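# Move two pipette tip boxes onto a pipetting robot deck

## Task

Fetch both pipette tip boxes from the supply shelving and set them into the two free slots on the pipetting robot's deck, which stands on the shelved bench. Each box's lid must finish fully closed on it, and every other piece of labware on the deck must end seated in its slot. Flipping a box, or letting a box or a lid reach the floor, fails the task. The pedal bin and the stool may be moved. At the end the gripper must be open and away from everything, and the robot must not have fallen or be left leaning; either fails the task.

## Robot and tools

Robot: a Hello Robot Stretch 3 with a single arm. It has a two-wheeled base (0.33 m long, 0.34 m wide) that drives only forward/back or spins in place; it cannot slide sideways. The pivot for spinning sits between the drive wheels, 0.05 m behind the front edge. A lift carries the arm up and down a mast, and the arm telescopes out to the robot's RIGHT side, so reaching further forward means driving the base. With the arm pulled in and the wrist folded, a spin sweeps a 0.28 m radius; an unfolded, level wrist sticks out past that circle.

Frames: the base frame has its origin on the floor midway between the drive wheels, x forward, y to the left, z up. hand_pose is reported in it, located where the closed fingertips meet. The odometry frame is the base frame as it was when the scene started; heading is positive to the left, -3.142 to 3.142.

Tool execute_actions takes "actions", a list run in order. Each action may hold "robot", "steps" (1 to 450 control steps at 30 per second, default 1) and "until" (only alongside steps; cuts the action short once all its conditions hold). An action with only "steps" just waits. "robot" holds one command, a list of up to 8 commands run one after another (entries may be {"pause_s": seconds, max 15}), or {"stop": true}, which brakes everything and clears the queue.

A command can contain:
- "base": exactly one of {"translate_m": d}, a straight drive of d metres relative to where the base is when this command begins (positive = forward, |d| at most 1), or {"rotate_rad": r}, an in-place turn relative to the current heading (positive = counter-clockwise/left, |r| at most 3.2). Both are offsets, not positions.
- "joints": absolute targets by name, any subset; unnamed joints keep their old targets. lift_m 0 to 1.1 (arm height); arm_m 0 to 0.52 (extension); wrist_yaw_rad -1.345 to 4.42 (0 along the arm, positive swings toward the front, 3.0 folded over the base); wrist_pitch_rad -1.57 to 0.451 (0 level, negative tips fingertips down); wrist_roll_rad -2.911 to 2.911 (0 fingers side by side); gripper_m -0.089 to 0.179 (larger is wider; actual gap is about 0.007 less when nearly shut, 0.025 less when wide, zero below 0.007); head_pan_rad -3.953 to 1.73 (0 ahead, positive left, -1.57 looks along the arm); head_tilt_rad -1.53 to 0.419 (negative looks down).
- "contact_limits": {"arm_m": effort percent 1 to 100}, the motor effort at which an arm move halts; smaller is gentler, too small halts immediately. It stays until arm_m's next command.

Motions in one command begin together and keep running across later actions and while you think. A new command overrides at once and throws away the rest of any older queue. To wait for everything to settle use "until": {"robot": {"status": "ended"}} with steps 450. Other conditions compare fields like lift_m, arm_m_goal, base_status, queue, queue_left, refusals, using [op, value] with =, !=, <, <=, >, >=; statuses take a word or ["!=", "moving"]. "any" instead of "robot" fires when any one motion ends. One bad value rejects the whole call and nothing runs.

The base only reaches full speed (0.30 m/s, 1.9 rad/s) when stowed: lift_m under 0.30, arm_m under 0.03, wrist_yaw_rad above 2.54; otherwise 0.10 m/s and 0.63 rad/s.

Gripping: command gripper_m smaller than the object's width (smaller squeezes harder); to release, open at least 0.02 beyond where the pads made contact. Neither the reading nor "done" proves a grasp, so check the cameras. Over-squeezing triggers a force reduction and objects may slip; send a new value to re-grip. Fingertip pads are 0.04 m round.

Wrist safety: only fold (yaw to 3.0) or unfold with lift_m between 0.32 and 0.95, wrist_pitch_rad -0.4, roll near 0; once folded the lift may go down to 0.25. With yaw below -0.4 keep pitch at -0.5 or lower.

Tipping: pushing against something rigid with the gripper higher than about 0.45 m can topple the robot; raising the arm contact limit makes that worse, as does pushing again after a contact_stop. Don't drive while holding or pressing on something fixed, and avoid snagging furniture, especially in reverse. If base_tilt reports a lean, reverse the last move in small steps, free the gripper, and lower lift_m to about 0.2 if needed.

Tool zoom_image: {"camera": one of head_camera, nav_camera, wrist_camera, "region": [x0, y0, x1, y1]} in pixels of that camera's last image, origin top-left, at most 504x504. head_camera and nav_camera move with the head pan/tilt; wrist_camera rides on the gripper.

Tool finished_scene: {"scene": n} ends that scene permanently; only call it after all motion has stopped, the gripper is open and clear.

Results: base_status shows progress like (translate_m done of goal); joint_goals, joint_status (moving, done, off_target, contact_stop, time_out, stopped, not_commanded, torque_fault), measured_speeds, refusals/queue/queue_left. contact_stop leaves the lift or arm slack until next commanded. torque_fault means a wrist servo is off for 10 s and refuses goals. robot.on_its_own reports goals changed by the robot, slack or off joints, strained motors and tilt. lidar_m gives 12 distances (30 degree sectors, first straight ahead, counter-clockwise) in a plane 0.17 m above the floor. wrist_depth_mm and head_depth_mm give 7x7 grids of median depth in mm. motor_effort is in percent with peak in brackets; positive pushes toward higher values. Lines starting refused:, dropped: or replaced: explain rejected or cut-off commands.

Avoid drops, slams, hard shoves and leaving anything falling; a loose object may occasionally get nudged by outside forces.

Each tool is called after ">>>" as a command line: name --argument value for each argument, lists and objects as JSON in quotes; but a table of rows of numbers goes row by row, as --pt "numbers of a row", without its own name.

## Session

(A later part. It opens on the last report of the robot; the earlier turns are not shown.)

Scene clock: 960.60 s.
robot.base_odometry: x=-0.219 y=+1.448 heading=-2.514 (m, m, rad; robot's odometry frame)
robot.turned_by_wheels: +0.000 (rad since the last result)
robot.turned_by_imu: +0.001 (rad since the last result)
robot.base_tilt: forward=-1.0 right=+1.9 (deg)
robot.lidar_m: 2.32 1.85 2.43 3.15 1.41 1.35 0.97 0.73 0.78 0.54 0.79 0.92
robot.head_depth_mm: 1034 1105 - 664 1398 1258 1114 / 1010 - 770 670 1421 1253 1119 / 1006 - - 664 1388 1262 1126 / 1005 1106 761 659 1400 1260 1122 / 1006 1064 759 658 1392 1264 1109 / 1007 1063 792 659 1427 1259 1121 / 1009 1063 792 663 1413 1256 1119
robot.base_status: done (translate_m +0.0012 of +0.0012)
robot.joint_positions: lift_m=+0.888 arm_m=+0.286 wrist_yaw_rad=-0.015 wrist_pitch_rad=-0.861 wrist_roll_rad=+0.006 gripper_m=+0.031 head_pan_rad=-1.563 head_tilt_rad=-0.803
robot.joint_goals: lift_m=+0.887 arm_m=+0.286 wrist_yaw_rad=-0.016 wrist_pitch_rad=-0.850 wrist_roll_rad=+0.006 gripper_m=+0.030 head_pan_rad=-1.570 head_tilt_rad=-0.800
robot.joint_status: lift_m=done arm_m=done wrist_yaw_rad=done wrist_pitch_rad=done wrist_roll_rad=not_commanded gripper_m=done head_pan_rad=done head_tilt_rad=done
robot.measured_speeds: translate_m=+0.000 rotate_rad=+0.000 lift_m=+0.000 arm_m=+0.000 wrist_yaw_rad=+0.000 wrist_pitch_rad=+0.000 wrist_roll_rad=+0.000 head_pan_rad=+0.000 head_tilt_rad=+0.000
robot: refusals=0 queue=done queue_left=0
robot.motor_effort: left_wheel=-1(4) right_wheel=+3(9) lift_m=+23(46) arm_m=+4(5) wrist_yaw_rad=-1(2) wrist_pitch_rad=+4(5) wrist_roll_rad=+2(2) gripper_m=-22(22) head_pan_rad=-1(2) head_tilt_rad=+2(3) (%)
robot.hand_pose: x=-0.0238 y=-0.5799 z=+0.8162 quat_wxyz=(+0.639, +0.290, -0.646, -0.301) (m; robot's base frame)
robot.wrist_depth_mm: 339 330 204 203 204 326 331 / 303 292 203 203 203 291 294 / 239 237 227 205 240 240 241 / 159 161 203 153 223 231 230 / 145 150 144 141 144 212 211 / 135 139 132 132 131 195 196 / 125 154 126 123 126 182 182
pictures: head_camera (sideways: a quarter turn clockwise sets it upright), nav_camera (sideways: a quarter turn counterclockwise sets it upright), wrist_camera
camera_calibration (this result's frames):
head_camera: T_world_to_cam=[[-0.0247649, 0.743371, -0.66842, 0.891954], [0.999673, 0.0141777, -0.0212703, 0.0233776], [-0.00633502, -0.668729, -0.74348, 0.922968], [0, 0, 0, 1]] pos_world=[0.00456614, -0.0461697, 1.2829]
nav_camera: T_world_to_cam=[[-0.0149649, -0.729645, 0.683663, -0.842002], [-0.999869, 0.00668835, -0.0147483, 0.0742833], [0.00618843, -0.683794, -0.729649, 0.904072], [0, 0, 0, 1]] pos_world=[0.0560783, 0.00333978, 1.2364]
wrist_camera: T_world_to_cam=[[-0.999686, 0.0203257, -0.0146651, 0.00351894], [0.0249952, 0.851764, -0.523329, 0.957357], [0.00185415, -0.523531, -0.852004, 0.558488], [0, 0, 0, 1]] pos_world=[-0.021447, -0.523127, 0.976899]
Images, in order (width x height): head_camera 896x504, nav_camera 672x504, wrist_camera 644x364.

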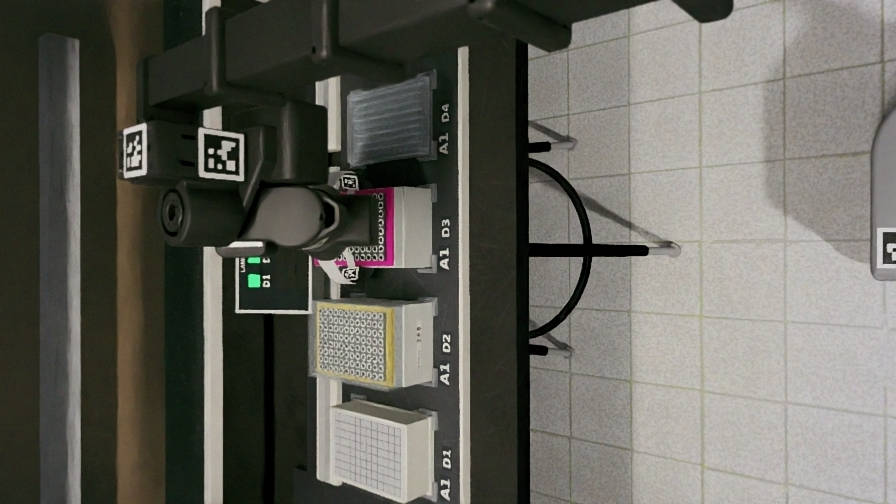

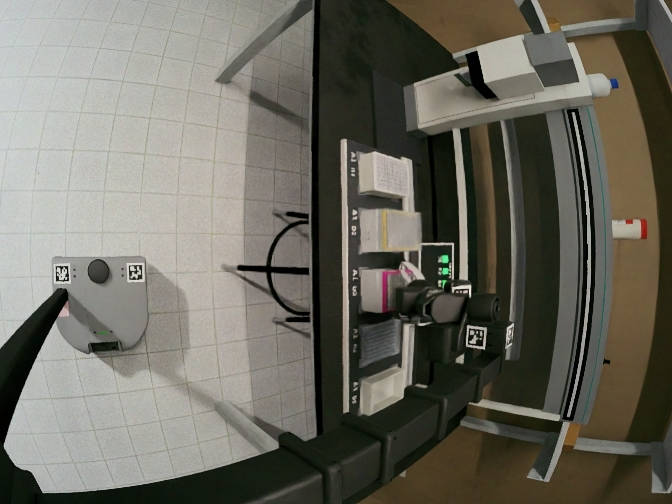

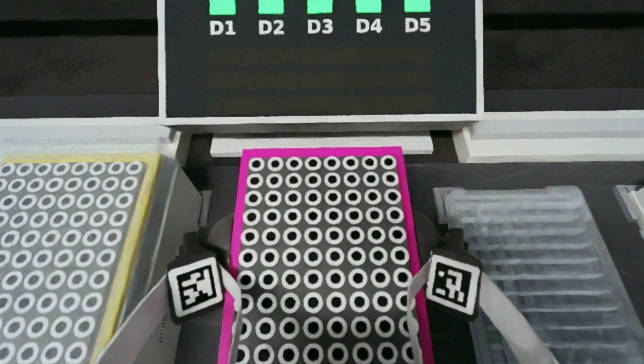

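>>> execute_actions --actions '[{"robot":[{"joints":{"gripper_m":0.118}},{"pause_s":0.5}],"steps":450,"until":{"robot":{"status":"ended"}}}]'

Scene clock: 964.17 s.
robot.base_odometry: x=-0.219 y=+1.448 heading=-2.514 (m, m, rad; robot's odometry frame)
robot.turned_by_wheels: +0.000 (rad since the last result)
robot.turned_by_imu: +0.000 (rad since the last result)
robot.base_tilt: forward=-1.1 right=+2.0 (deg)
robot.lidar_m: 2.32 1.85 2.44 3.13 1.41 1.35 0.97 0.73 0.78 0.54 0.79 0.92
robot.head_depth_mm: 1034 1121 - 665 1400 1256 1118 / 1007 - 767 672 1418 1256 1113 / 1009 - - 662 1395 1250 1118 / 1008 1103 759 658 1391 1263 1124 / 1004 1064 750 658 1377 1263 1116 / 1008 1061 793 661 1420 1256 1117 / 1005 1057 792 660 1415 1257 1115
robot.base_status: done (translate_m +0.0012 of +0.0012)
robot.joint_positions: lift_m=+0.887 arm_m=+0.286 wrist_yaw_rad=-0.017 wrist_pitch_rad=-0.862 wrist_roll_rad=+0.006 gripper_m=+0.118 head_pan_rad=-1.563 head_tilt_rad=-0.803
robot.joint_goals: lift_m=+0.887 arm_m=+0.286 wrist_yaw_rad=-0.016 wrist_pitch_rad=-0.850 wrist_roll_rad=+0.006 gripper_m=+0.118 head_pan_rad=-1.570 head_tilt_rad=-0.800
robot.joint_status: lift_m=done arm_m=done wrist_yaw_rad=done wrist_pitch_rad=done wrist_roll_rad=not_commanded gripper_m=done head_pan_rad=done head_tilt_rad=done
robot.measured_speeds: translate_m=+0.000 rotate_rad=+0.000 lift_m=+0.000 arm_m=+0.000 wrist_yaw_rad=+0.000 wrist_pitch_rad=+0.000 wrist_roll_rad=+0.000 head_pan_rad=+0.000 head_tilt_rad=+0.000
robot: refusals=0 queue=done queue_left=0
robot.motor_effort: left_wheel=-2(2) right_wheel=+3(4) lift_m=+30(30) arm_m=+5(5) wrist_yaw_rad=+1(1) wrist_pitch_rad=+4(4) wrist_roll_rad=+2(2) gripper_m=+2(92) head_pan_rad=-2(2) head_tilt_rad=+3(2) (%)
robot.hand_pose: x=-0.0241 y=-0.5797 z=+0.8158 quat_wxyz=(+0.638, +0.289, -0.646, -0.302) (m; robot's base frame)
robot.wrist_depth_mm: 335 323 201 203 202 323 327 / 299 292 202 202 203 273 294 / 236 240 231 202 254 238 239 / 157 162 218 156 220 229 228 / 144 151 147 143 146 213 211 / 133 137 135 132 134 198 194 / 125 158 127 123 125 180 181
pictures: head_camera (sideways: a quarter turn clockwise sets it upright), nav_camera (sideways: a quarter turn counterclockwise sets it upright), wrist_camera
camera_calibration (this result's frames):
head_camera: T_world_to_cam=[[-0.0247649, 0.743371, -0.66842, 0.891954], [0.999673, 0.0141777, -0.0212703, 0.0233777], [-0.00633502, -0.668729, -0.743479, 0.922967], [0, 0, 0, 1]] pos_world=[0.00456614, -0.0461697, 1.2829]
nav_camera: T_world_to_cam=[[-0.0149649, -0.729645, 0.683663, -0.842002], [-0.999869, 0.00668835, -0.0147483, 0.0742833], [0.00618843, -0.683794, -0.729649, 0.904072], [0, 0, 0, 1]] pos_world=[0.0560783, 0.00333977, 1.2364]
wrist_camera: T_world_to_cam=[[-0.999638, 0.0225514, -0.0146599, 0.00447018], [0.0268883, 0.852142, -0.522619, 0.956688], [0.000706531, -0.522824, -0.85244, 0.558982], [0, 0, 0, 1]] pos_world=[-0.0216501, -0.523086, 0.976548]
Images, in order (width x height): head_camera 896x504, nav_camera 672x504, wrist_camera 644x364.

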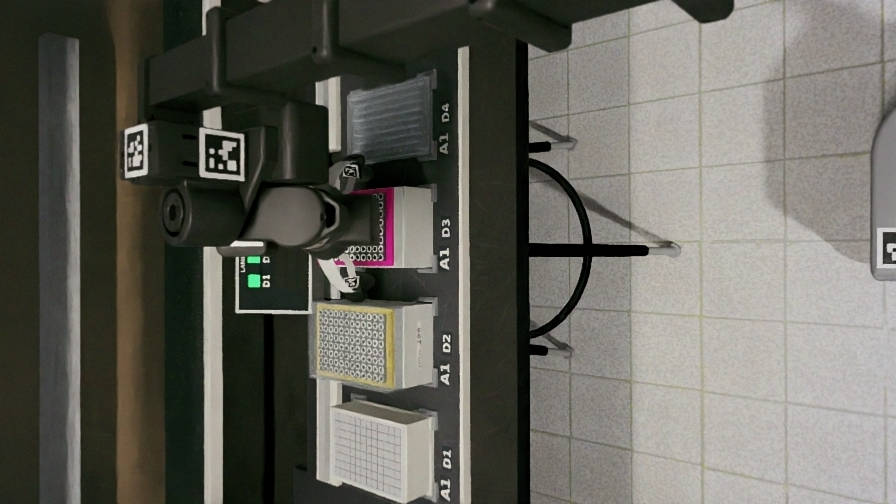

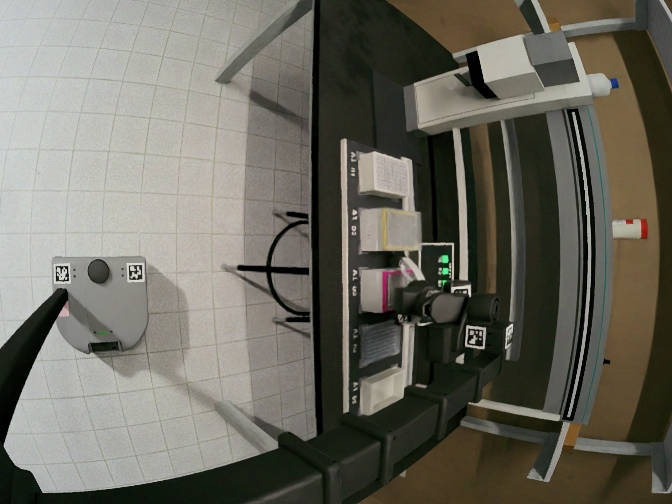

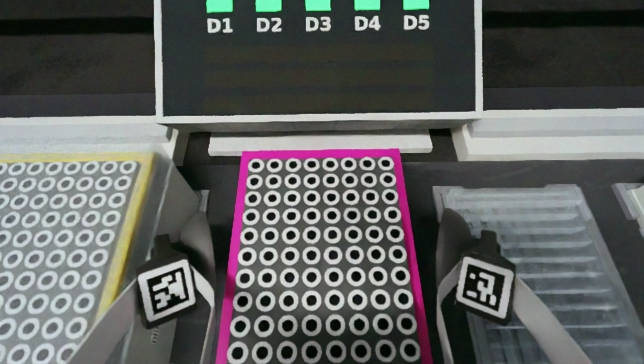

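>>> execute_actions --actions '[{"robot":[{"joints":{"lift_m":0.97}},{"joints":{"arm_m":0.0,"wrist_yaw_rad":0.0,"gripper_m":0.14},"base":{"rotate_rad":-0.7494}},{"base":{"translate_m":-0.7127},"joints":{"lift_m":0.69,"head_tilt_rad":-0.9}},{"base":{"rotate_rad":-0.7688}},{"joints":{"arm_m":0.34}}],"steps":450,"until":{"robot":{"status":"ended"}}},{"steps":300,"until":{"robot":{"status":"ended"}}}]'

Scene clock: 989.33 s.
robot.base_odometry: x=+0.488 y=+1.362 heading=+2.252 (m, m, rad; robot's odometry frame)
robot.turned_by_wheels: -1.518 (rad since the last result)
robot.turned_by_imu: -1.526 (rad since the last result)
robot.base_tilt: forward=-0.7 right=+1.9 (deg)
robot.lidar_m: 0.92 1.16 1.62 2.25 2.36 2.71 2.66 0.69 0.77 0.73 0.54 1.39
robot.head_depth_mm: 585 501 1058 920 1250 - - / 633 499 1051 - - 1226 - / 597 501 - 921 1255 1232 - / 613 502 1058 912 1284 1223 1151 / 634 503 1059 920 1284 1217 1102 / 613 501 1035 917 1234 1227 1105 / 597 503 836 847 1306 1229 1103
robot.base_status: done (rotate_rad -0.7686 of -0.7688)
robot.joint_positions: lift_m=+0.690 arm_m=+0.340 wrist_yaw_rad=+0.000 wrist_pitch_rad=-0.862 wrist_roll_rad=+0.006 gripper_m=+0.140 head_pan_rad=-1.563 head_tilt_rad=-0.889
robot.joint_goals: lift_m=+0.690 arm_m=+0.340 wrist_yaw_rad=+0.000 wrist_pitch_rad=-0.850 wrist_roll_rad=+0.006 gripper_m=+0.140 head_pan_rad=-1.570 head_tilt_rad=-0.900
robot.joint_status: lift_m=done arm_m=done wrist_yaw_rad=done wrist_pitch_rad=done wrist_roll_rad=not_commanded gripper_m=done head_pan_rad=done head_tilt_rad=done
robot.measured_speeds: translate_m=+0.000 rotate_rad=+0.000 lift_m=+0.000 arm_m=+0.000 wrist_yaw_rad=+0.000 wrist_pitch_rad=+0.000 wrist_roll_rad=+0.000 head_pan_rad=+0.000 head_tilt_rad=+0.000
robot: refusals=0 queue=done queue_left=0
robot.motor_effort: left_wheel=+4(10) right_wheel=-5(11) lift_m=+31(44) arm_m=+5(9) wrist_yaw_rad=+0(0) wrist_pitch_rad=+4(3) wrist_roll_rad=+2(2) gripper_m=+0(83) head_pan_rad=-2(1) head_tilt_rad=-3(13) (%)
robot.hand_pose: x=-0.0216 y=-0.6332 z=+0.6188 quat_wxyz=(+0.641, +0.295, -0.644, -0.297) (m; robot's base frame)
robot.wrist_depth_mm: 352 360 357 352 344 342 338 / 342 340 340 341 341 338 336 / 308 306 308 305 307 303 303 / 281 278 279 279 279 277 277 / 258 263 256 256 256 260 257 / 239 - 237 238 236 - 236 / 222 219 220 221 221 218 220
pictures: head_camera (sideways: a quarter turn clockwise sets it upright), nav_camera (sideways: a quarter turn counterclockwise sets it upright), wrist_camera
camera_calibration (this result's frames):
head_camera: T_world_to_cam=[[-0.0251693, 0.797701, -0.602528, 0.806102], [0.99966, 0.0159644, -0.020623, 0.0225327], [-0.00683198, -0.602842, -0.797831, 0.993644], [0, 0, 0, 1]] pos_world=[0.0045525, -0.0443765, 1.27892]
nav_camera: T_world_to_cam=[[-0.0145503, -0.785326, 0.618912, -0.757634], [-0.999878, 0.00789934, -0.0134834, 0.072635], [0.00569984, -0.619032, -0.785345, 0.9765], [0, 0, 0, 1]] pos_world=[0.0560364, 0.00892252, 1.23678]
wrist_camera: T_world_to_cam=[[-0.999876, 0.00570996, -0.0146622, -0.00537666], [0.0125319, 0.852475, -0.522619, 0.89915], [0.00951502, -0.522738, -0.852441, 0.363294], [0, 0, 0, 1]] pos_world=[-0.0201008, -0.576565, 0.77952]
Images, in order (width x height): head_camera 896x504, nav_camera 672x504, wrist_camera 644x364.

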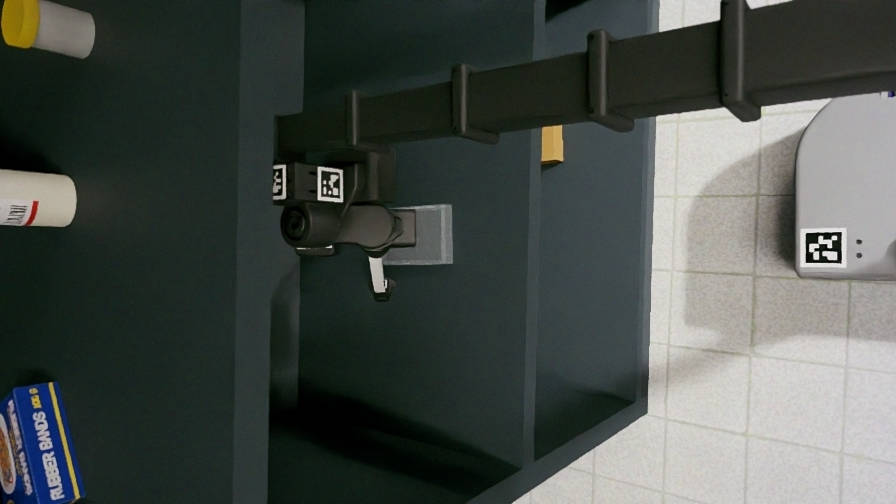

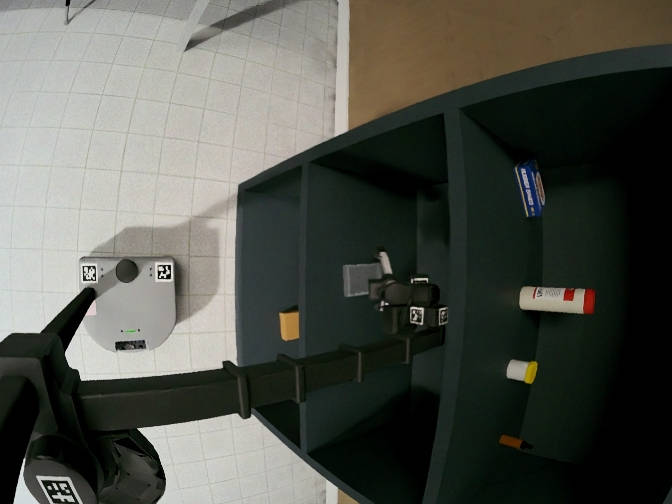

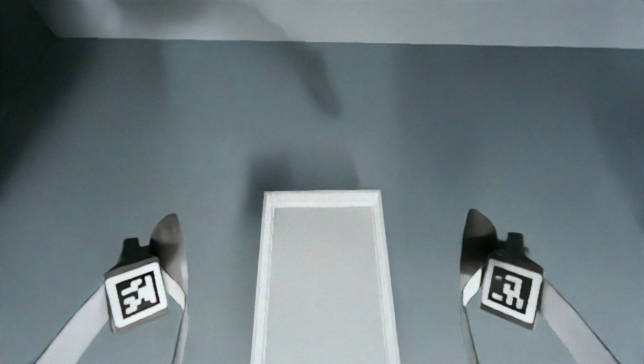

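>>> execute_actions --actions '[{"robot":[{"joints":{"lift_m":0.629,"arm_m":0.343}},{"joints":{"gripper_m":0.04}},{"joints":{"lift_m":0.67}}],"steps":450,"until":{"robot":{"status":"ended"}}}]'

Scene clock: 997.13 s.
robot.base_odometry: x=+0.488 y=+1.362 heading=+2.252 (m, m, rad; robot's odometry frame)
robot.turned_by_wheels: +0.000 (rad since the last result)
robot.turned_by_imu: +0.001 (rad since the last result)
robot.base_tilt: forward=-1.0 right=+1.8 (deg)
robot.lidar_m: 0.92 1.16 1.61 2.25 2.35 2.70 2.66 0.69 0.77 0.73 0.54 1.39
robot.head_depth_mm: 587 501 1057 923 1252 1230 - / 634 501 1052 - - 1222 - / 595 501 - 915 1258 1229 - / 609 503 1057 906 1271 1230 1149 / 634 502 1054 925 1281 1229 1102 / 613 503 1038 923 1234 1228 1102 / 594 502 835 844 1320 1225 1098
robot.base_status: done (rotate_rad -0.7686 of -0.7688)
robot.joint_positions: lift_m=+0.670 arm_m=+0.343 wrist_yaw_rad=+0.000 wrist_pitch_rad=-0.862 wrist_roll_rad=+0.006 gripper_m=+0.041 head_pan_rad=-1.563 head_tilt_rad=-0.889
robot.joint_goals: lift_m=+0.670 arm_m=+0.343 wrist_yaw_rad=+0.000 wrist_pitch_rad=-0.850 wrist_roll_rad=+0.006 gripper_m=+0.040 head_pan_rad=-1.570 head_tilt_rad=-0.900
robot.joint_status: lift_m=done arm_m=done wrist_yaw_rad=done wrist_pitch_rad=done wrist_roll_rad=not_commanded gripper_m=done head_pan_rad=done head_tilt_rad=done
robot.measured_speeds: translate_m=+0.000 rotate_rad=+0.000 lift_m=+0.000 arm_m=+0.000 wrist_yaw_rad=+0.000 wrist_pitch_rad=+0.000 wrist_roll_rad=+0.000 head_pan_rad=+0.000 head_tilt_rad=+0.000
robot: refusals=0 queue=done queue_left=0
robot.motor_effort: left_wheel=+4(5) right_wheel=-4(5) lift_m=+44(46) arm_m=+5(1) wrist_yaw_rad=-1(0) wrist_pitch_rad=+3(4) wrist_roll_rad=+2(2) gripper_m=-19(100) head_pan_rad=-2(2) head_tilt_rad=-3(3) (%)
robot.hand_pose: x=-0.0216 y=-0.6362 z=+0.5983 quat_wxyz=(+0.641, +0.295, -0.644, -0.297) (m; robot's base frame)
robot.wrist_depth_mm: 345 341 339 334 333 329 330 / 313 313 315 312 312 309 308 / 282 283 283 281 276 281 281 / 256 258 258 256 256 255 253 / 235 237 240 237 239 234 234 / 218 218 217 217 217 219 216 / 203 203 204 202 201 202 201
pictures: head_camera (sideways: a quarter turn clockwise sets it upright), nav_camera (sideways: a quarter turn counterclockwise sets it upright), wrist_camera
camera_calibration (this result's frames):
head_camera: T_world_to_cam=[[-0.0251694, 0.797701, -0.602528, 0.806102], [0.99966, 0.0159645, -0.020623, 0.0225327], [-0.00683191, -0.602842, -0.797831, 0.993644], [0, 0, 0, 1]] pos_world=[0.0045525, -0.0443765, 1.27892]
nav_camera: T_world_to_cam=[[-0.0145503, -0.785326, 0.618912, -0.757634], [-0.999878, 0.00789922, -0.0134834, 0.072635], [0.00569992, -0.619032, -0.785345, 0.9765], [0, 0, 0, 1]] pos_world=[0.0560364, 0.00892253, 1.23678]
wrist_camera: T_world_to_cam=[[-0.999876, 0.00570901, -0.0146622, -0.00566006], [0.0125311, 0.852475, -0.522618, 0.891013], [0.00951549, -0.522737, -0.852441, 0.344281], [0, 0, 0, 1]] pos_world=[-0.0201007, -0.579565, 0.759056]
Images, in order (width x height): head_camera 896x504, nav_camera 672x504, wrist_camera 644x364.

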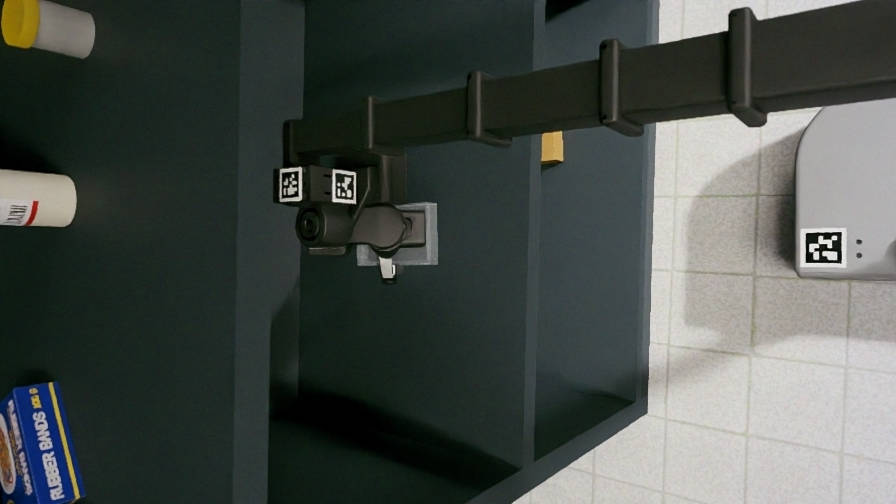

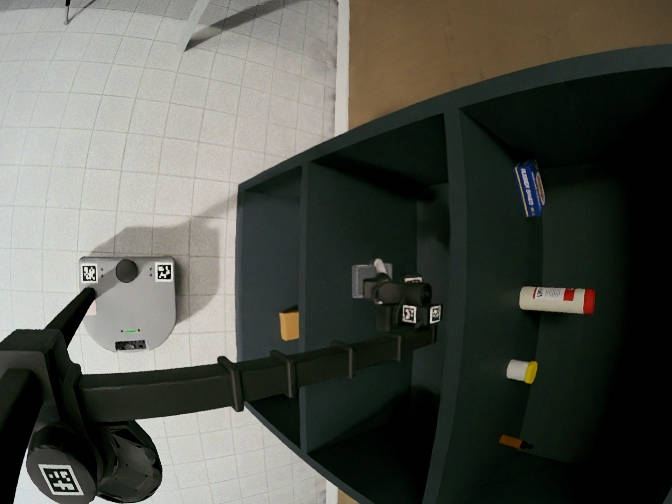

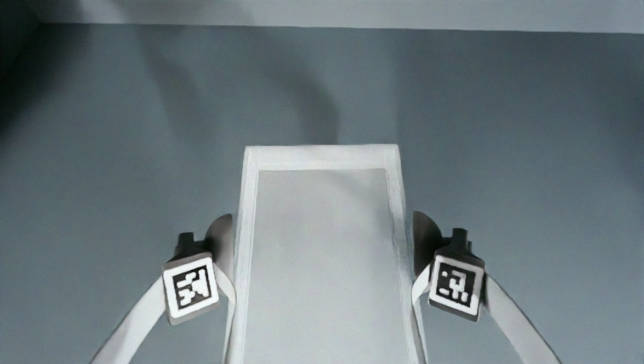

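>>> execute_actions --actions '[{"robot":[{"joints":{"arm_m":0.0}},{"base":{"rotate_rad":0.7688},"joints":{"lift_m":0.80,"head_tilt_rad":-0.8}},{"base":{"translate_m":0.7127},"joints":{"lift_m":0.96,"wrist_yaw_rad":-0.016}},{"base":{"rotate_rad":0.7494}},{"joints":{"arm_m":0.281}},{"joints":{"lift_m":0.942}}],"steps":450,"until":{"robot":{"status":"ended"}}},{"steps":300,"until":{"robot":{"status":"ended"}}}]'

>>> zoom_image --camera "wrist_camera" --region '[200, 120, 450, 364]'

Scene clock: 1020.90 s.
robot.base_odometry: x=-0.219 y=+1.448 heading=-2.514 (m, m, rad; robot's odometry frame)
robot.turned_by_wheels: +1.518 (rad since the last result)
robot.turned_by_imu: +1.532 (rad since the last result)
robot.base_tilt: forward=-1.0 right=+2.0 (deg)
robot.lidar_m: 2.32 1.86 2.43 3.14 1.41 1.35 0.97 0.72 0.78 0.54 0.79 0.92
robot.head_depth_mm: 1009 - 761 665 1413 1258 1110 / 987 - 794 669 1428 1253 1117 / 989 - 761 663 1404 1252 1120 / 984 1062 696 660 1380 1251 1124 / 1005 1062 755 658 1385 1268 1113 / 1009 1059 793 660 1424 1268 1112 / 1002 1070 793 659 1416 1265 1108
robot.base_status: done (rotate_rad +0.7492 of +0.7494)
robot.joint_positions: lift_m=+0.942 arm_m=+0.281 wrist_yaw_rad=-0.016 wrist_pitch_rad=-0.862 wrist_roll_rad=+0.006 gripper_m=+0.041 head_pan_rad=-1.563 head_tilt_rad=-0.803
robot.joint_goals: lift_m=+0.942 arm_m=+0.281 wrist_yaw_rad=-0.016 wrist_pitch_rad=-0.850 wrist_roll_rad=+0.006 gripper_m=+0.040 head_pan_rad=-1.570 head_tilt_rad=-0.800
robot.joint_status: lift_m=done arm_m=done wrist_yaw_rad=done wrist_pitch_rad=done wrist_roll_rad=not_commanded gripper_m=done head_pan_rad=done head_tilt_rad=done
robot.measured_speeds: translate_m=+0.000 rotate_rad=+0.000 lift_m=+0.000 arm_m=+0.000 wrist_yaw_rad=+0.000 wrist_pitch_rad=+0.000 wrist_roll_rad=+0.000 head_pan_rad=+0.000 head_tilt_rad=+0.000
robot: refusals=0 queue=done queue_left=0
robot.motor_effort: left_wheel=-2(7) right_wheel=+4(9) lift_m=+31(44) arm_m=+5(6) wrist_yaw_rad=+0(3) wrist_pitch_rad=+4(4) wrist_roll_rad=+2(2) gripper_m=-19(19) head_pan_rad=-2(3) head_tilt_rad=+2(11) (%)
robot.hand_pose: x=-0.0240 y=-0.5742 z=+0.8708 quat_wxyz=(+0.638, +0.289, -0.646, -0.302) (m; robot's base frame)
robot.wrist_depth_mm: 412 413 252 252 252 405 409 / 376 379 253 251 252 371 366 / 338 336 252 252 251 320 319 / 285 287 289 253 288 287 282 / 208 201 244 200 266 269 258 / 188 187 193 185 217 249 239 / 174 177 225 173 225 230 226
pictures: head_camera (sideways: a quarter turn clockwise sets it upright), nav_camera (sideways: a quarter turn counterclockwise sets it upright), wrist_camera
camera_calibration (this result's frames):
head_camera: T_world_to_cam=[[-0.0247608, 0.743396, -0.668393, 0.891918], [0.999673, 0.0141728, -0.02127, 0.0233773], [-0.00633905, -0.668701, -0.743505, 0.923], [0, 0, 0, 1]] pos_world=[0.00456587, -0.046169, 1.2829]
nav_camera: T_world_to_cam=[[-0.0149689, -0.72967, 0.683635, -0.841966], [-0.999869, 0.00669462, -0.0147477, 0.0742826], [0.00618431, -0.683766, -0.729675, 0.904105], [0, 0, 0, 1]] pos_world=[0.0560783, 0.00334194, 1.2364]
wrist_camera: T_world_to_cam=[[-0.999663, 0.0214258, -0.0146565, 0.00466844], [0.025927, 0.852172, -0.522619, 0.980706], [0.00129229, -0.522822, -0.852441, 0.608731], [0, 0, 0, 1]] pos_world=[-0.0215466, -0.517573, 1.03151]
Images, in order (width x height): head_camera 896x504, nav_camera 672x504, wrist_camera 644x364.

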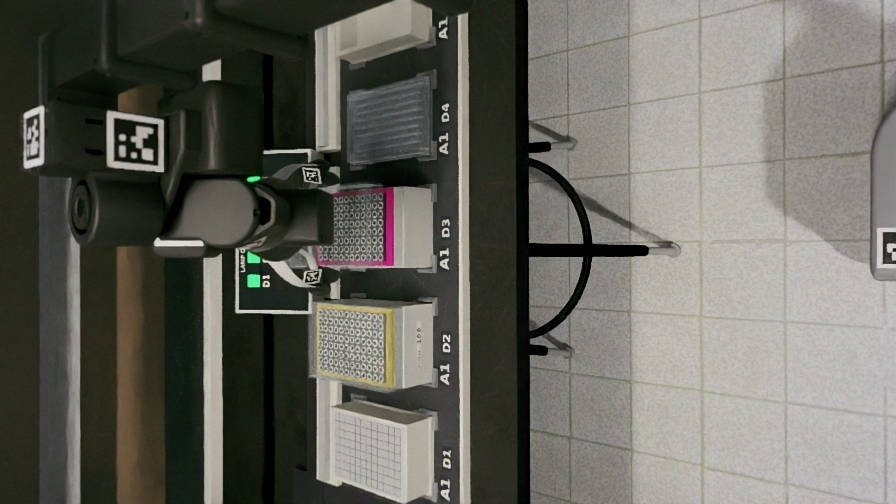

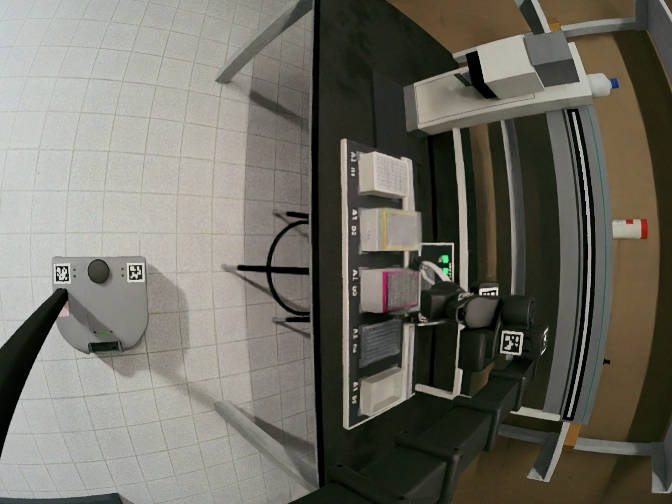

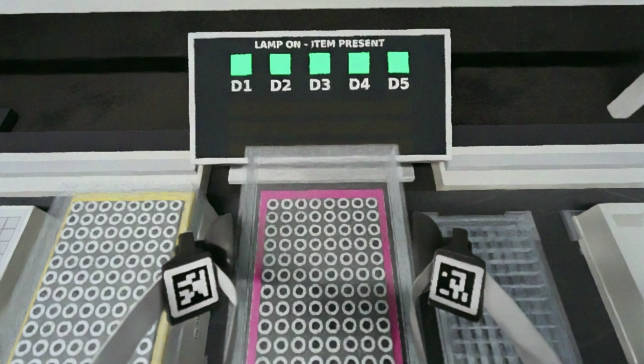

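Region (200, 120, 450, 364) of wrist_camera's 644x364 image, scaled by 2.016; it fills the top 492 rows of this view, and the rest is white.

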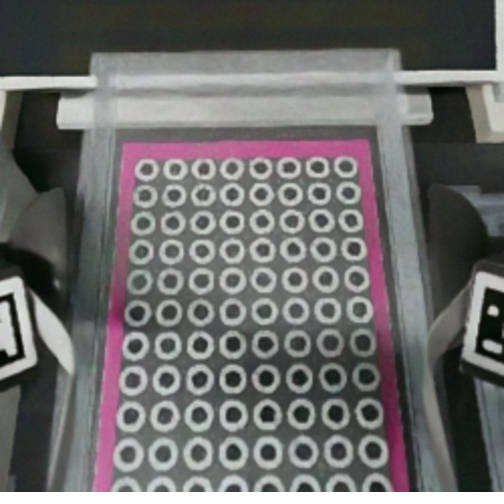

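>>> execute_actions --actions '[{"robot":[{"joints":{"arm_m":0.2765}},{"joints":{"lift_m":0.922}}],"steps":450,"until":{"robot":{"status":"ended"}}}]'

>>> zoom_image --camera "head_camera" --region '[300, 150, 480, 310]'

>>> zoom_image --camera "wrist_camera" --region '[220, 120, 430, 260]'

Scene clock: 1029.63 s.
robot.base_odometry: x=-0.219 y=+1.448 heading=-2.514 (m, m, rad; robot's odometry frame)
robot.turned_by_wheels: +0.000 (rad since the last result)
robot.turned_by_imu: +0.001 (rad since the last result)
robot.base_tilt: forward=-1.0 right=+2.0 (deg)
robot.lidar_m: 2.32 1.86 2.43 3.13 1.41 1.35 0.97 0.72 0.78 0.54 0.79 0.91
robot.head_depth_mm: 1007 - - 672 1415 1260 1121 / 989 - 787 667 1428 1264 1115 / 988 - 759 665 1387 1261 1116 / 1006 1106 723 657 1397 1255 1126 / 1008 1060 760 659 1385 1266 1118 / 1000 1063 794 661 1423 1261 1117 / 1006 1061 794 662 1428 1264 1117
robot.base_status: done (rotate_rad +0.7492 of +0.7494)
robot.joint_positions: lift_m=+0.922 arm_m=+0.277 wrist_yaw_rad=-0.016 wrist_pitch_rad=-0.862 wrist_roll_rad=+0.006 gripper_m=+0.041 head_pan_rad=-1.563 head_tilt_rad=-0.803
robot.joint_goals: lift_m=+0.922 arm_m=+0.277 wrist_yaw_rad=-0.016 wrist_pitch_rad=-0.850 wrist_roll_rad=+0.006 gripper_m=+0.040 head_pan_rad=-1.570 head_tilt_rad=-0.800
robot.joint_status: lift_m=done arm_m=done wrist_yaw_rad=done wrist_pitch_rad=done wrist_roll_rad=not_commanded gripper_m=done head_pan_rad=done head_tilt_rad=done
robot.measured_speeds: translate_m=+0.000 rotate_rad=+0.000 lift_m=+0.000 arm_m=+0.000 wrist_yaw_rad=+0.000 wrist_pitch_rad=+0.000 wrist_roll_rad=+0.000 head_pan_rad=+0.000 head_tilt_rad=+0.000
robot: refusals=0 queue=done queue_left=0
robot.motor_effort: left_wheel=-2(2) right_wheel=+4(4) lift_m=+31(31) arm_m=-6(8) wrist_yaw_rad=+0(0) wrist_pitch_rad=+4(4) wrist_roll_rad=+2(2) gripper_m=-19(19) head_pan_rad=-2(3) head_tilt_rad=+1(2) (%)
robot.hand_pose: x=-0.0240 y=-0.5704 z=+0.8508 quat_wxyz=(+0.638, +0.289, -0.646, -0.302) (m; robot's base frame)
robot.wrist_depth_mm: 392 390 236 237 236 380 385 / 347 346 237 237 236 340 342 / 300 301 237 238 237 289 285 / 266 198 268 196 270 269 267 / 182 183 207 179 215 247 238 / 168 169 170 166 170 231 225 / 155 161 203 155 208 213 212
pictures: head_camera (sideways: a quarter turn clockwise sets it upright), nav_camera (sideways: a quarter turn counterclockwise sets it upright), wrist_camera
camera_calibration (this result's frames):
head_camera: T_world_to_cam=[[-0.0247608, 0.743397, -0.668392, 0.891918], [0.999673, 0.0141728, -0.02127, 0.0233773], [-0.00633905, -0.668701, -0.743505, 0.923], [0, 0, 0, 1]] pos_world=[0.00456587, -0.046169, 1.2829]
nav_camera: T_world_to_cam=[[-0.0149689, -0.72967, 0.683635, -0.841966], [-0.999869, 0.00669462, -0.0147477, 0.0742826], [0.00618431, -0.683766, -0.729675, 0.904105], [0, 0, 0, 1]] pos_world=[0.0560783, 0.00334195, 1.2364]
wrist_camera: T_world_to_cam=[[-0.999663, 0.0214248, -0.014657, 0.00429393], [0.0259263, 0.852172, -0.522619, 0.967015], [0.00129329, -0.522823, -0.852441, 0.593673], [0, 0, 0, 1]] pos_world=[-0.0215464, -0.51377, 1.01151]
Images, in order (width x height): head_camera 896x504, nav_camera 672x504, wrist_camera 644x364.

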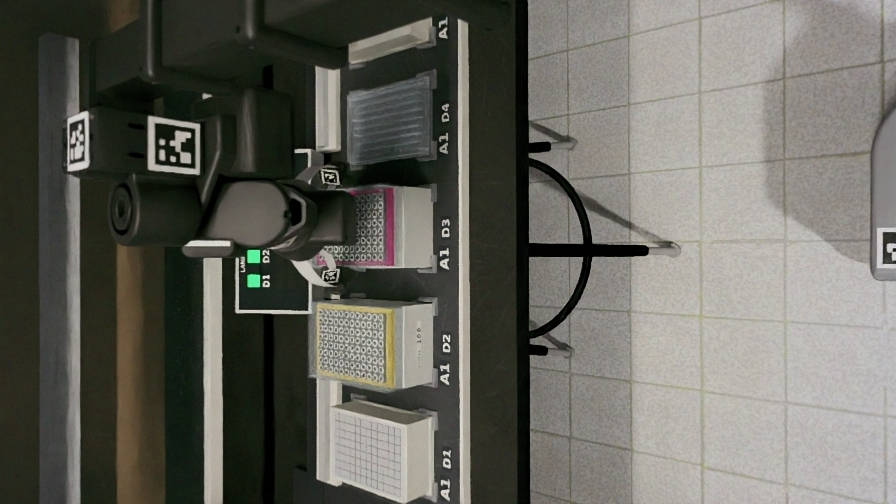

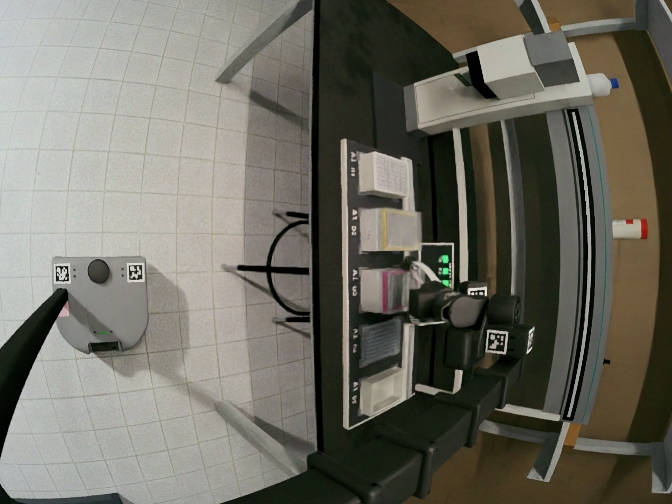

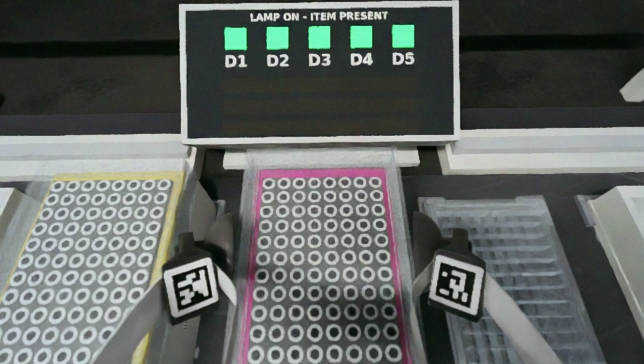

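Region (300, 150, 480, 310) of head_camera's 896x504 image, scaled by 2.800, with more detail than that image has.

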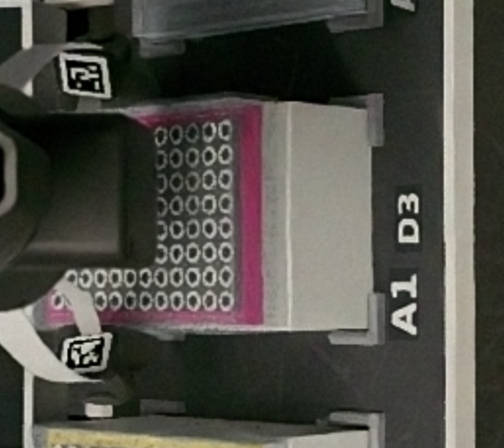

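Region (220, 120, 430, 260) of wrist_camera's 644x364 image, scaled by 2.400.

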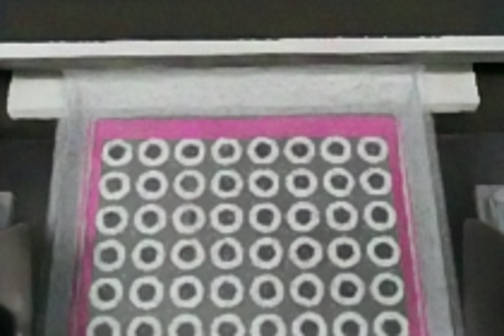

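>>> execute_actions --actions '[{"robot":[{"joints":{"arm_m":0.2755}},{"joints":{"lift_m":0.915}}],"steps":450,"until":{"robot":{"status":"ended"}}}]'

>>> zoom_image --camera "head_camera" --region '[300, 150, 480, 310]'

Scene clock: 1033.13 s.
robot.base_odometry: x=-0.219 y=+1.448 heading=-2.514 (m, m, rad; robot's odometry frame)
robot.turned_by_wheels: +0.000 (rad since the last result)
robot.turned_by_imu: +0.000 (rad since the last result)
robot.base_tilt: forward=-1.1 right=+1.8 (deg)
robot.lidar_m: 2.32 1.86 2.43 3.13 1.41 1.34 0.97 0.72 0.78 0.54 0.79 0.91
robot.head_depth_mm: 1010 - - 671 1416 1259 1118 / 990 - 787 671 1414 1255 1115 / 991 - 760 664 1391 1256 1121 / 1005 1108 759 659 1385 1260 1123 / 1007 1063 759 658 1394 1261 1113 / 1007 1062 790 662 1422 1260 1116 / 1004 1055 793 662 1420 1265 1114
robot.base_status: done (rotate_rad +0.7492 of +0.7494)
robot.joint_positions: lift_m=+0.915 arm_m=+0.276 wrist_yaw_rad=-0.016 wrist_pitch_rad=-0.861 wrist_roll_rad=+0.006 gripper_m=+0.041 head_pan_rad=-1.563 head_tilt_rad=-0.803
robot.joint_goals: lift_m=+0.915 arm_m=+0.276 wrist_yaw_rad=-0.016 wrist_pitch_rad=-0.850 wrist_roll_rad=+0.006 gripper_m=+0.040 head_pan_rad=-1.570 head_tilt_rad=-0.800
robot.joint_status: lift_m=done arm_m=done wrist_yaw_rad=done wrist_pitch_rad=done wrist_roll_rad=not_commanded gripper_m=done head_pan_rad=done head_tilt_rad=done
robot.measured_speeds: translate_m=+0.000 rotate_rad=+0.000 lift_m=+0.000 arm_m=+0.000 wrist_yaw_rad=+0.000 wrist_pitch_rad=+0.000 wrist_roll_rad=+0.000 head_pan_rad=+0.000 head_tilt_rad=+0.000
robot: refusals=0 queue=done queue_left=0
robot.motor_effort: left_wheel=-2(2) right_wheel=+3(5) lift_m=+30(30) arm_m=-6(9) wrist_yaw_rad=+0(0) wrist_pitch_rad=+3(4) wrist_roll_rad=+2(2) gripper_m=-19(19) head_pan_rad=-1(2) head_tilt_rad=+3(2) (%)
robot.hand_pose: x=-0.0240 y=-0.5695 z=+0.8439 quat_wxyz=(+0.639, +0.289, -0.646, -0.301) (m; robot's base frame)
robot.wrist_depth_mm: 379 376 232 230 230 373 372 / 336 338 233 230 232 330 332 / 288 279 233 231 232 277 268 / 189 189 259 189 258 263 262 / 173 177 207 174 179 241 233 / 161 161 163 160 163 223 222 / 149 160 202 149 179 205 205
pictures: head_camera (sideways: a quarter turn clockwise sets it upright), nav_camera (sideways: a quarter turn counterclockwise sets it upright), wrist_camera
camera_calibration (this result's frames):
head_camera: T_world_to_cam=[[-0.0247609, 0.743396, -0.668393, 0.891918], [0.999673, 0.0141729, -0.02127, 0.0233773], [-0.00633897, -0.668701, -0.743505, 0.923], [0, 0, 0, 1]] pos_world=[0.00456588, -0.046169, 1.2829]
nav_camera: T_world_to_cam=[[-0.0149688, -0.72967, 0.683635, -0.841966], [-0.999869, 0.0066945, -0.0147477, 0.0742826], [0.00618439, -0.683766, -0.729675, 0.904105], [0, 0, 0, 1]] pos_world=[0.0560783, 0.00334194, 1.2364]
wrist_camera: T_world_to_cam=[[-0.999663, 0.0214226, -0.0146597, 0.00417281], [0.0259267, 0.851884, -0.523088, 0.96291], [0.00128247, -0.523292, -0.852153, 0.587767], [0, 0, 0, 1]] pos_world=[-0.0215474, -0.512804, 1.00462]
Images, in order (width x height): head_camera 896x504, nav_camera 672x504, wrist_camera 644x364.

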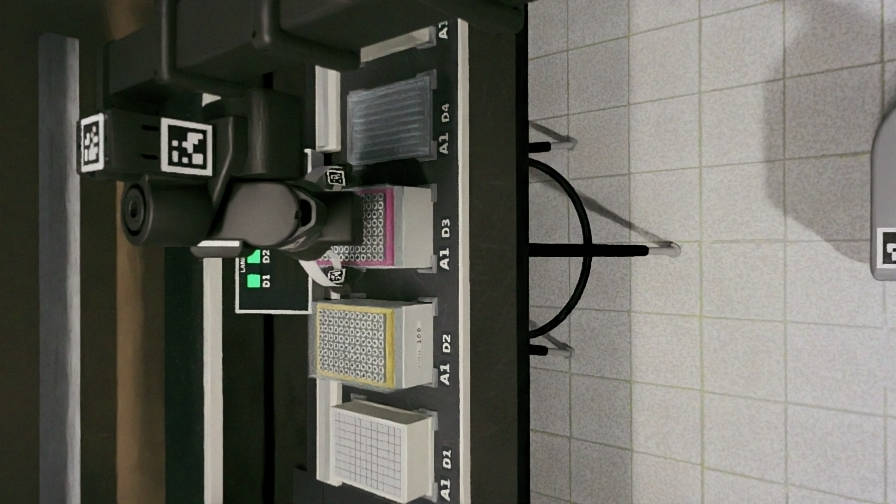

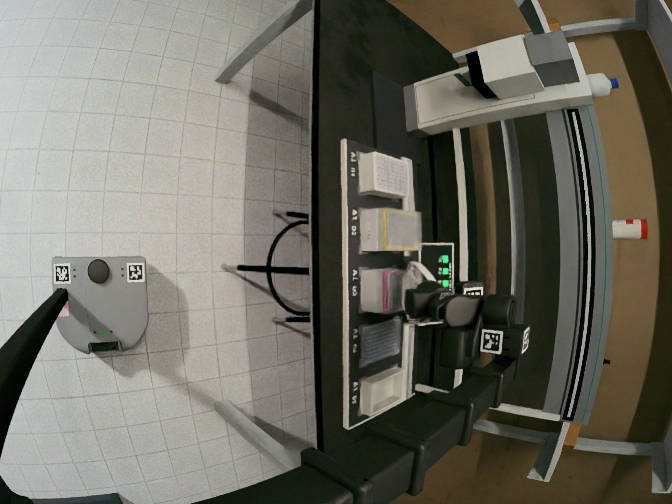

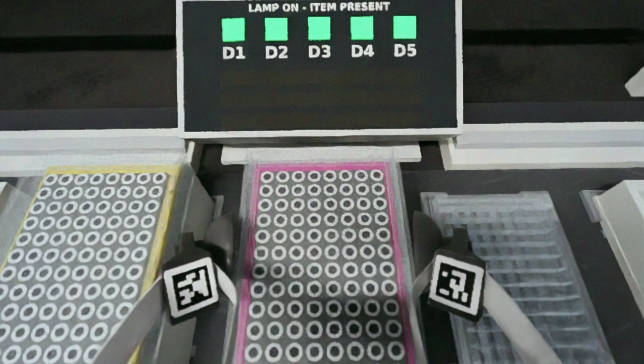

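Region (300, 150, 480, 310) of head_camera's 896x504 image, scaled by 2.800, with more detail than that image has.

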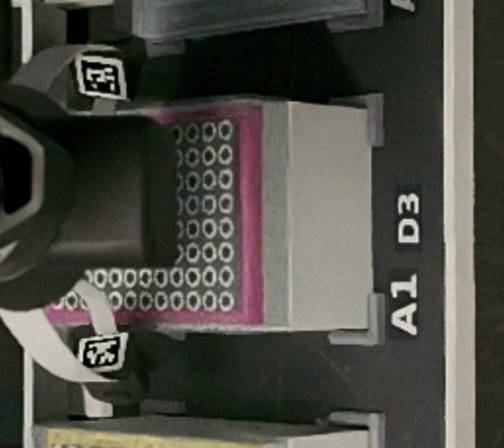

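>>> execute_actions --actions '[{"robot":[{"joints":{"gripper_m":0.121}},{"joints":{"lift_m":0.97}},{"joints":{"arm_m":0.0,"wrist_pitch_rad":-0.25}},{"joints":{"lift_m":0.80}}],"steps":450,"until":{"robot":{"status":"ended"}}}]'

>>> zoom_image --camera "head_camera" --region '[280, 0, 500, 504]'

Scene clock: 1045.83 s.
robot.base_odometry: x=-0.219 y=+1.448 heading=-2.514 (m, m, rad; robot's odometry frame)
robot.turned_by_wheels: +0.000 (rad since the last result)
robot.turned_by_imu: +0.001 (rad since the last result)
robot.base_tilt: forward=-1.1 right=+1.9 (deg)
robot.lidar_m: 2.32 1.86 2.43 3.12 1.41 1.35 0.97 0.73 0.78 0.54 0.79 0.92
robot.head_depth_mm: 1029 1063 792 670 1456 - - / 1008 1067 790 671 1451 - 1076 / 1004 1064 765 670 1428 - 1095 / 1001 1065 759 662 1431 1258 1114 / 1004 1059 761 662 1397 1262 1113 / 1005 1060 793 661 1418 1258 1116 / 1003 1072 793 662 1415 1261 1115
robot.base_status: done (rotate_rad +0.7492 of +0.7494)
robot.joint_positions: lift_m=+0.800 arm_m=+0.000 wrist_yaw_rad=-0.016 wrist_pitch_rad=-0.272 wrist_roll_rad=+0.006 gripper_m=+0.121 head_pan_rad=-1.563 head_tilt_rad=-0.803
robot.joint_goals: lift_m=+0.800 arm_m=+0.000 wrist_yaw_rad=-0.016 wrist_pitch_rad=-0.250 wrist_roll_rad=+0.006 gripper_m=+0.121 head_pan_rad=-1.570 head_tilt_rad=-0.800
robot.joint_status: lift_m=done arm_m=done wrist_yaw_rad=done wrist_pitch_rad=done wrist_roll_rad=not_commanded gripper_m=done head_pan_rad=done head_tilt_rad=done
robot.measured_speeds: translate_m=+0.000 rotate_rad=+0.000 lift_m=+0.000 arm_m=+0.000 wrist_yaw_rad=+0.000 wrist_pitch_rad=+0.000 wrist_roll_rad=+0.000 head_pan_rad=+0.000 head_tilt_rad=+0.000
robot: refusals=0 queue=done queue_left=0
robot.motor_effort: left_wheel=-3(3) right_wheel=+5(6) lift_m=+31(45) arm_m=-6(6) wrist_yaw_rad=+0(2) wrist_pitch_rad=+7(8) wrist_roll_rad=+2(2) gripper_m=+0(89) head_pan_rad=-2(2) head_tilt_rad=+2(2) (%)
robot.hand_pose: x=-0.0254 y=-0.3856 z=+0.8468 quat_wxyz=(+0.698, +0.090, -0.703, -0.102) (m; robot's base frame)
robot.wrist_depth_mm: 833 826 832 832 833 861 836 / 465 849 900 463 895 884 888 / 472 614 430 352 551 542 590 / 301 281 292 279 387 360 349 / 286 296 291 289 293 295 289 / 258 259 254 255 252 - 251 / 217 217 219 221 218 219 218
pictures: head_camera (sideways: a quarter turn clockwise sets it upright), nav_camera (sideways: a quarter turn counterclockwise sets it upright), wrist_camera
camera_calibration (this result's frames):
head_camera: T_world_to_cam=[[-0.0247598, 0.743297, -0.668503, 0.892061], [0.999673, 0.0141693, -0.021271, 0.0233786], [-0.00633847, -0.668811, -0.743405, 0.922871], [0, 0, 0, 1]] pos_world=[0.00456588, -0.0461718, 1.28291]
nav_camera: T_world_to_cam=[[-0.0149699, -0.729569, 0.683744, -0.842107], [-0.999869, 0.00669279, -0.0147499, 0.0742854], [0.00618488, -0.683875, -0.729573, 0.903974], [0, 0, 0, 1]] pos_world=[0.0560784, 0.00333221, 1.2364]
wrist_camera: T_world_to_cam=[[-0.999809, 0.012373, -0.0151297, -0.00429243], [0.0189181, 0.418192, -0.908161, 0.966438], [-0.00490959, -0.908274, -0.418347, 0.170503], [0, 0, 0, 1]] pos_world=[-0.0217377, -0.249241, 0.948946]
Images, in order (width x height): head_camera 896x504, nav_camera 672x504, wrist_camera 644x364.

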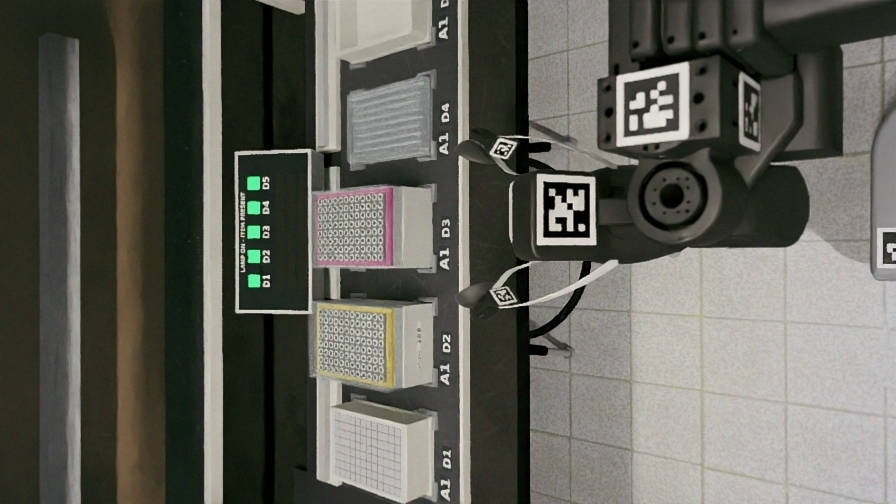

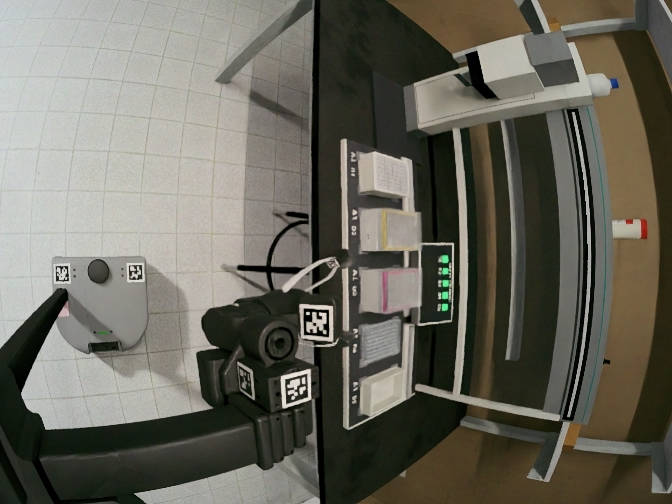

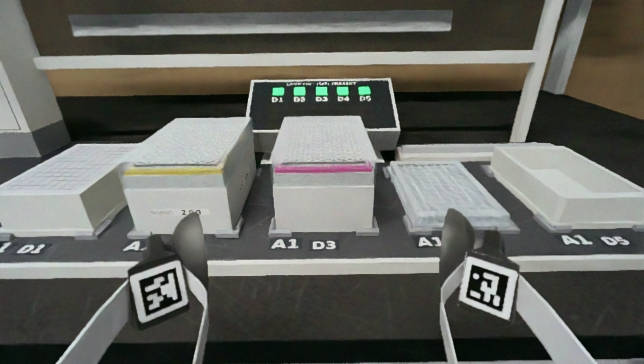

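Region (280, 0, 500, 504) of head_camera's 896x504 image, scaled by 1.000; it fills the left 220 columns of this view, and the rest is white.

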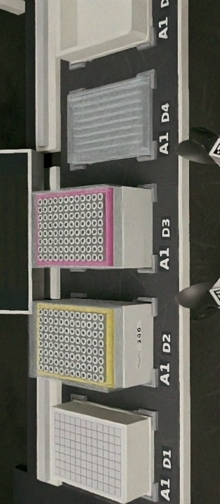

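>>> zoom_image --camera "wrist_camera" --region '[100, 100, 400, 260]'

Region (100, 100, 400, 260) of wrist_camera's 644x364 image, scaled by 1.680; it fills the top 269 rows of this view, and the rest is white.

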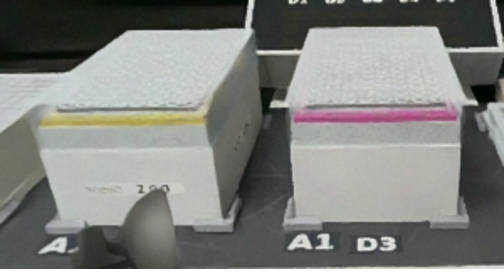

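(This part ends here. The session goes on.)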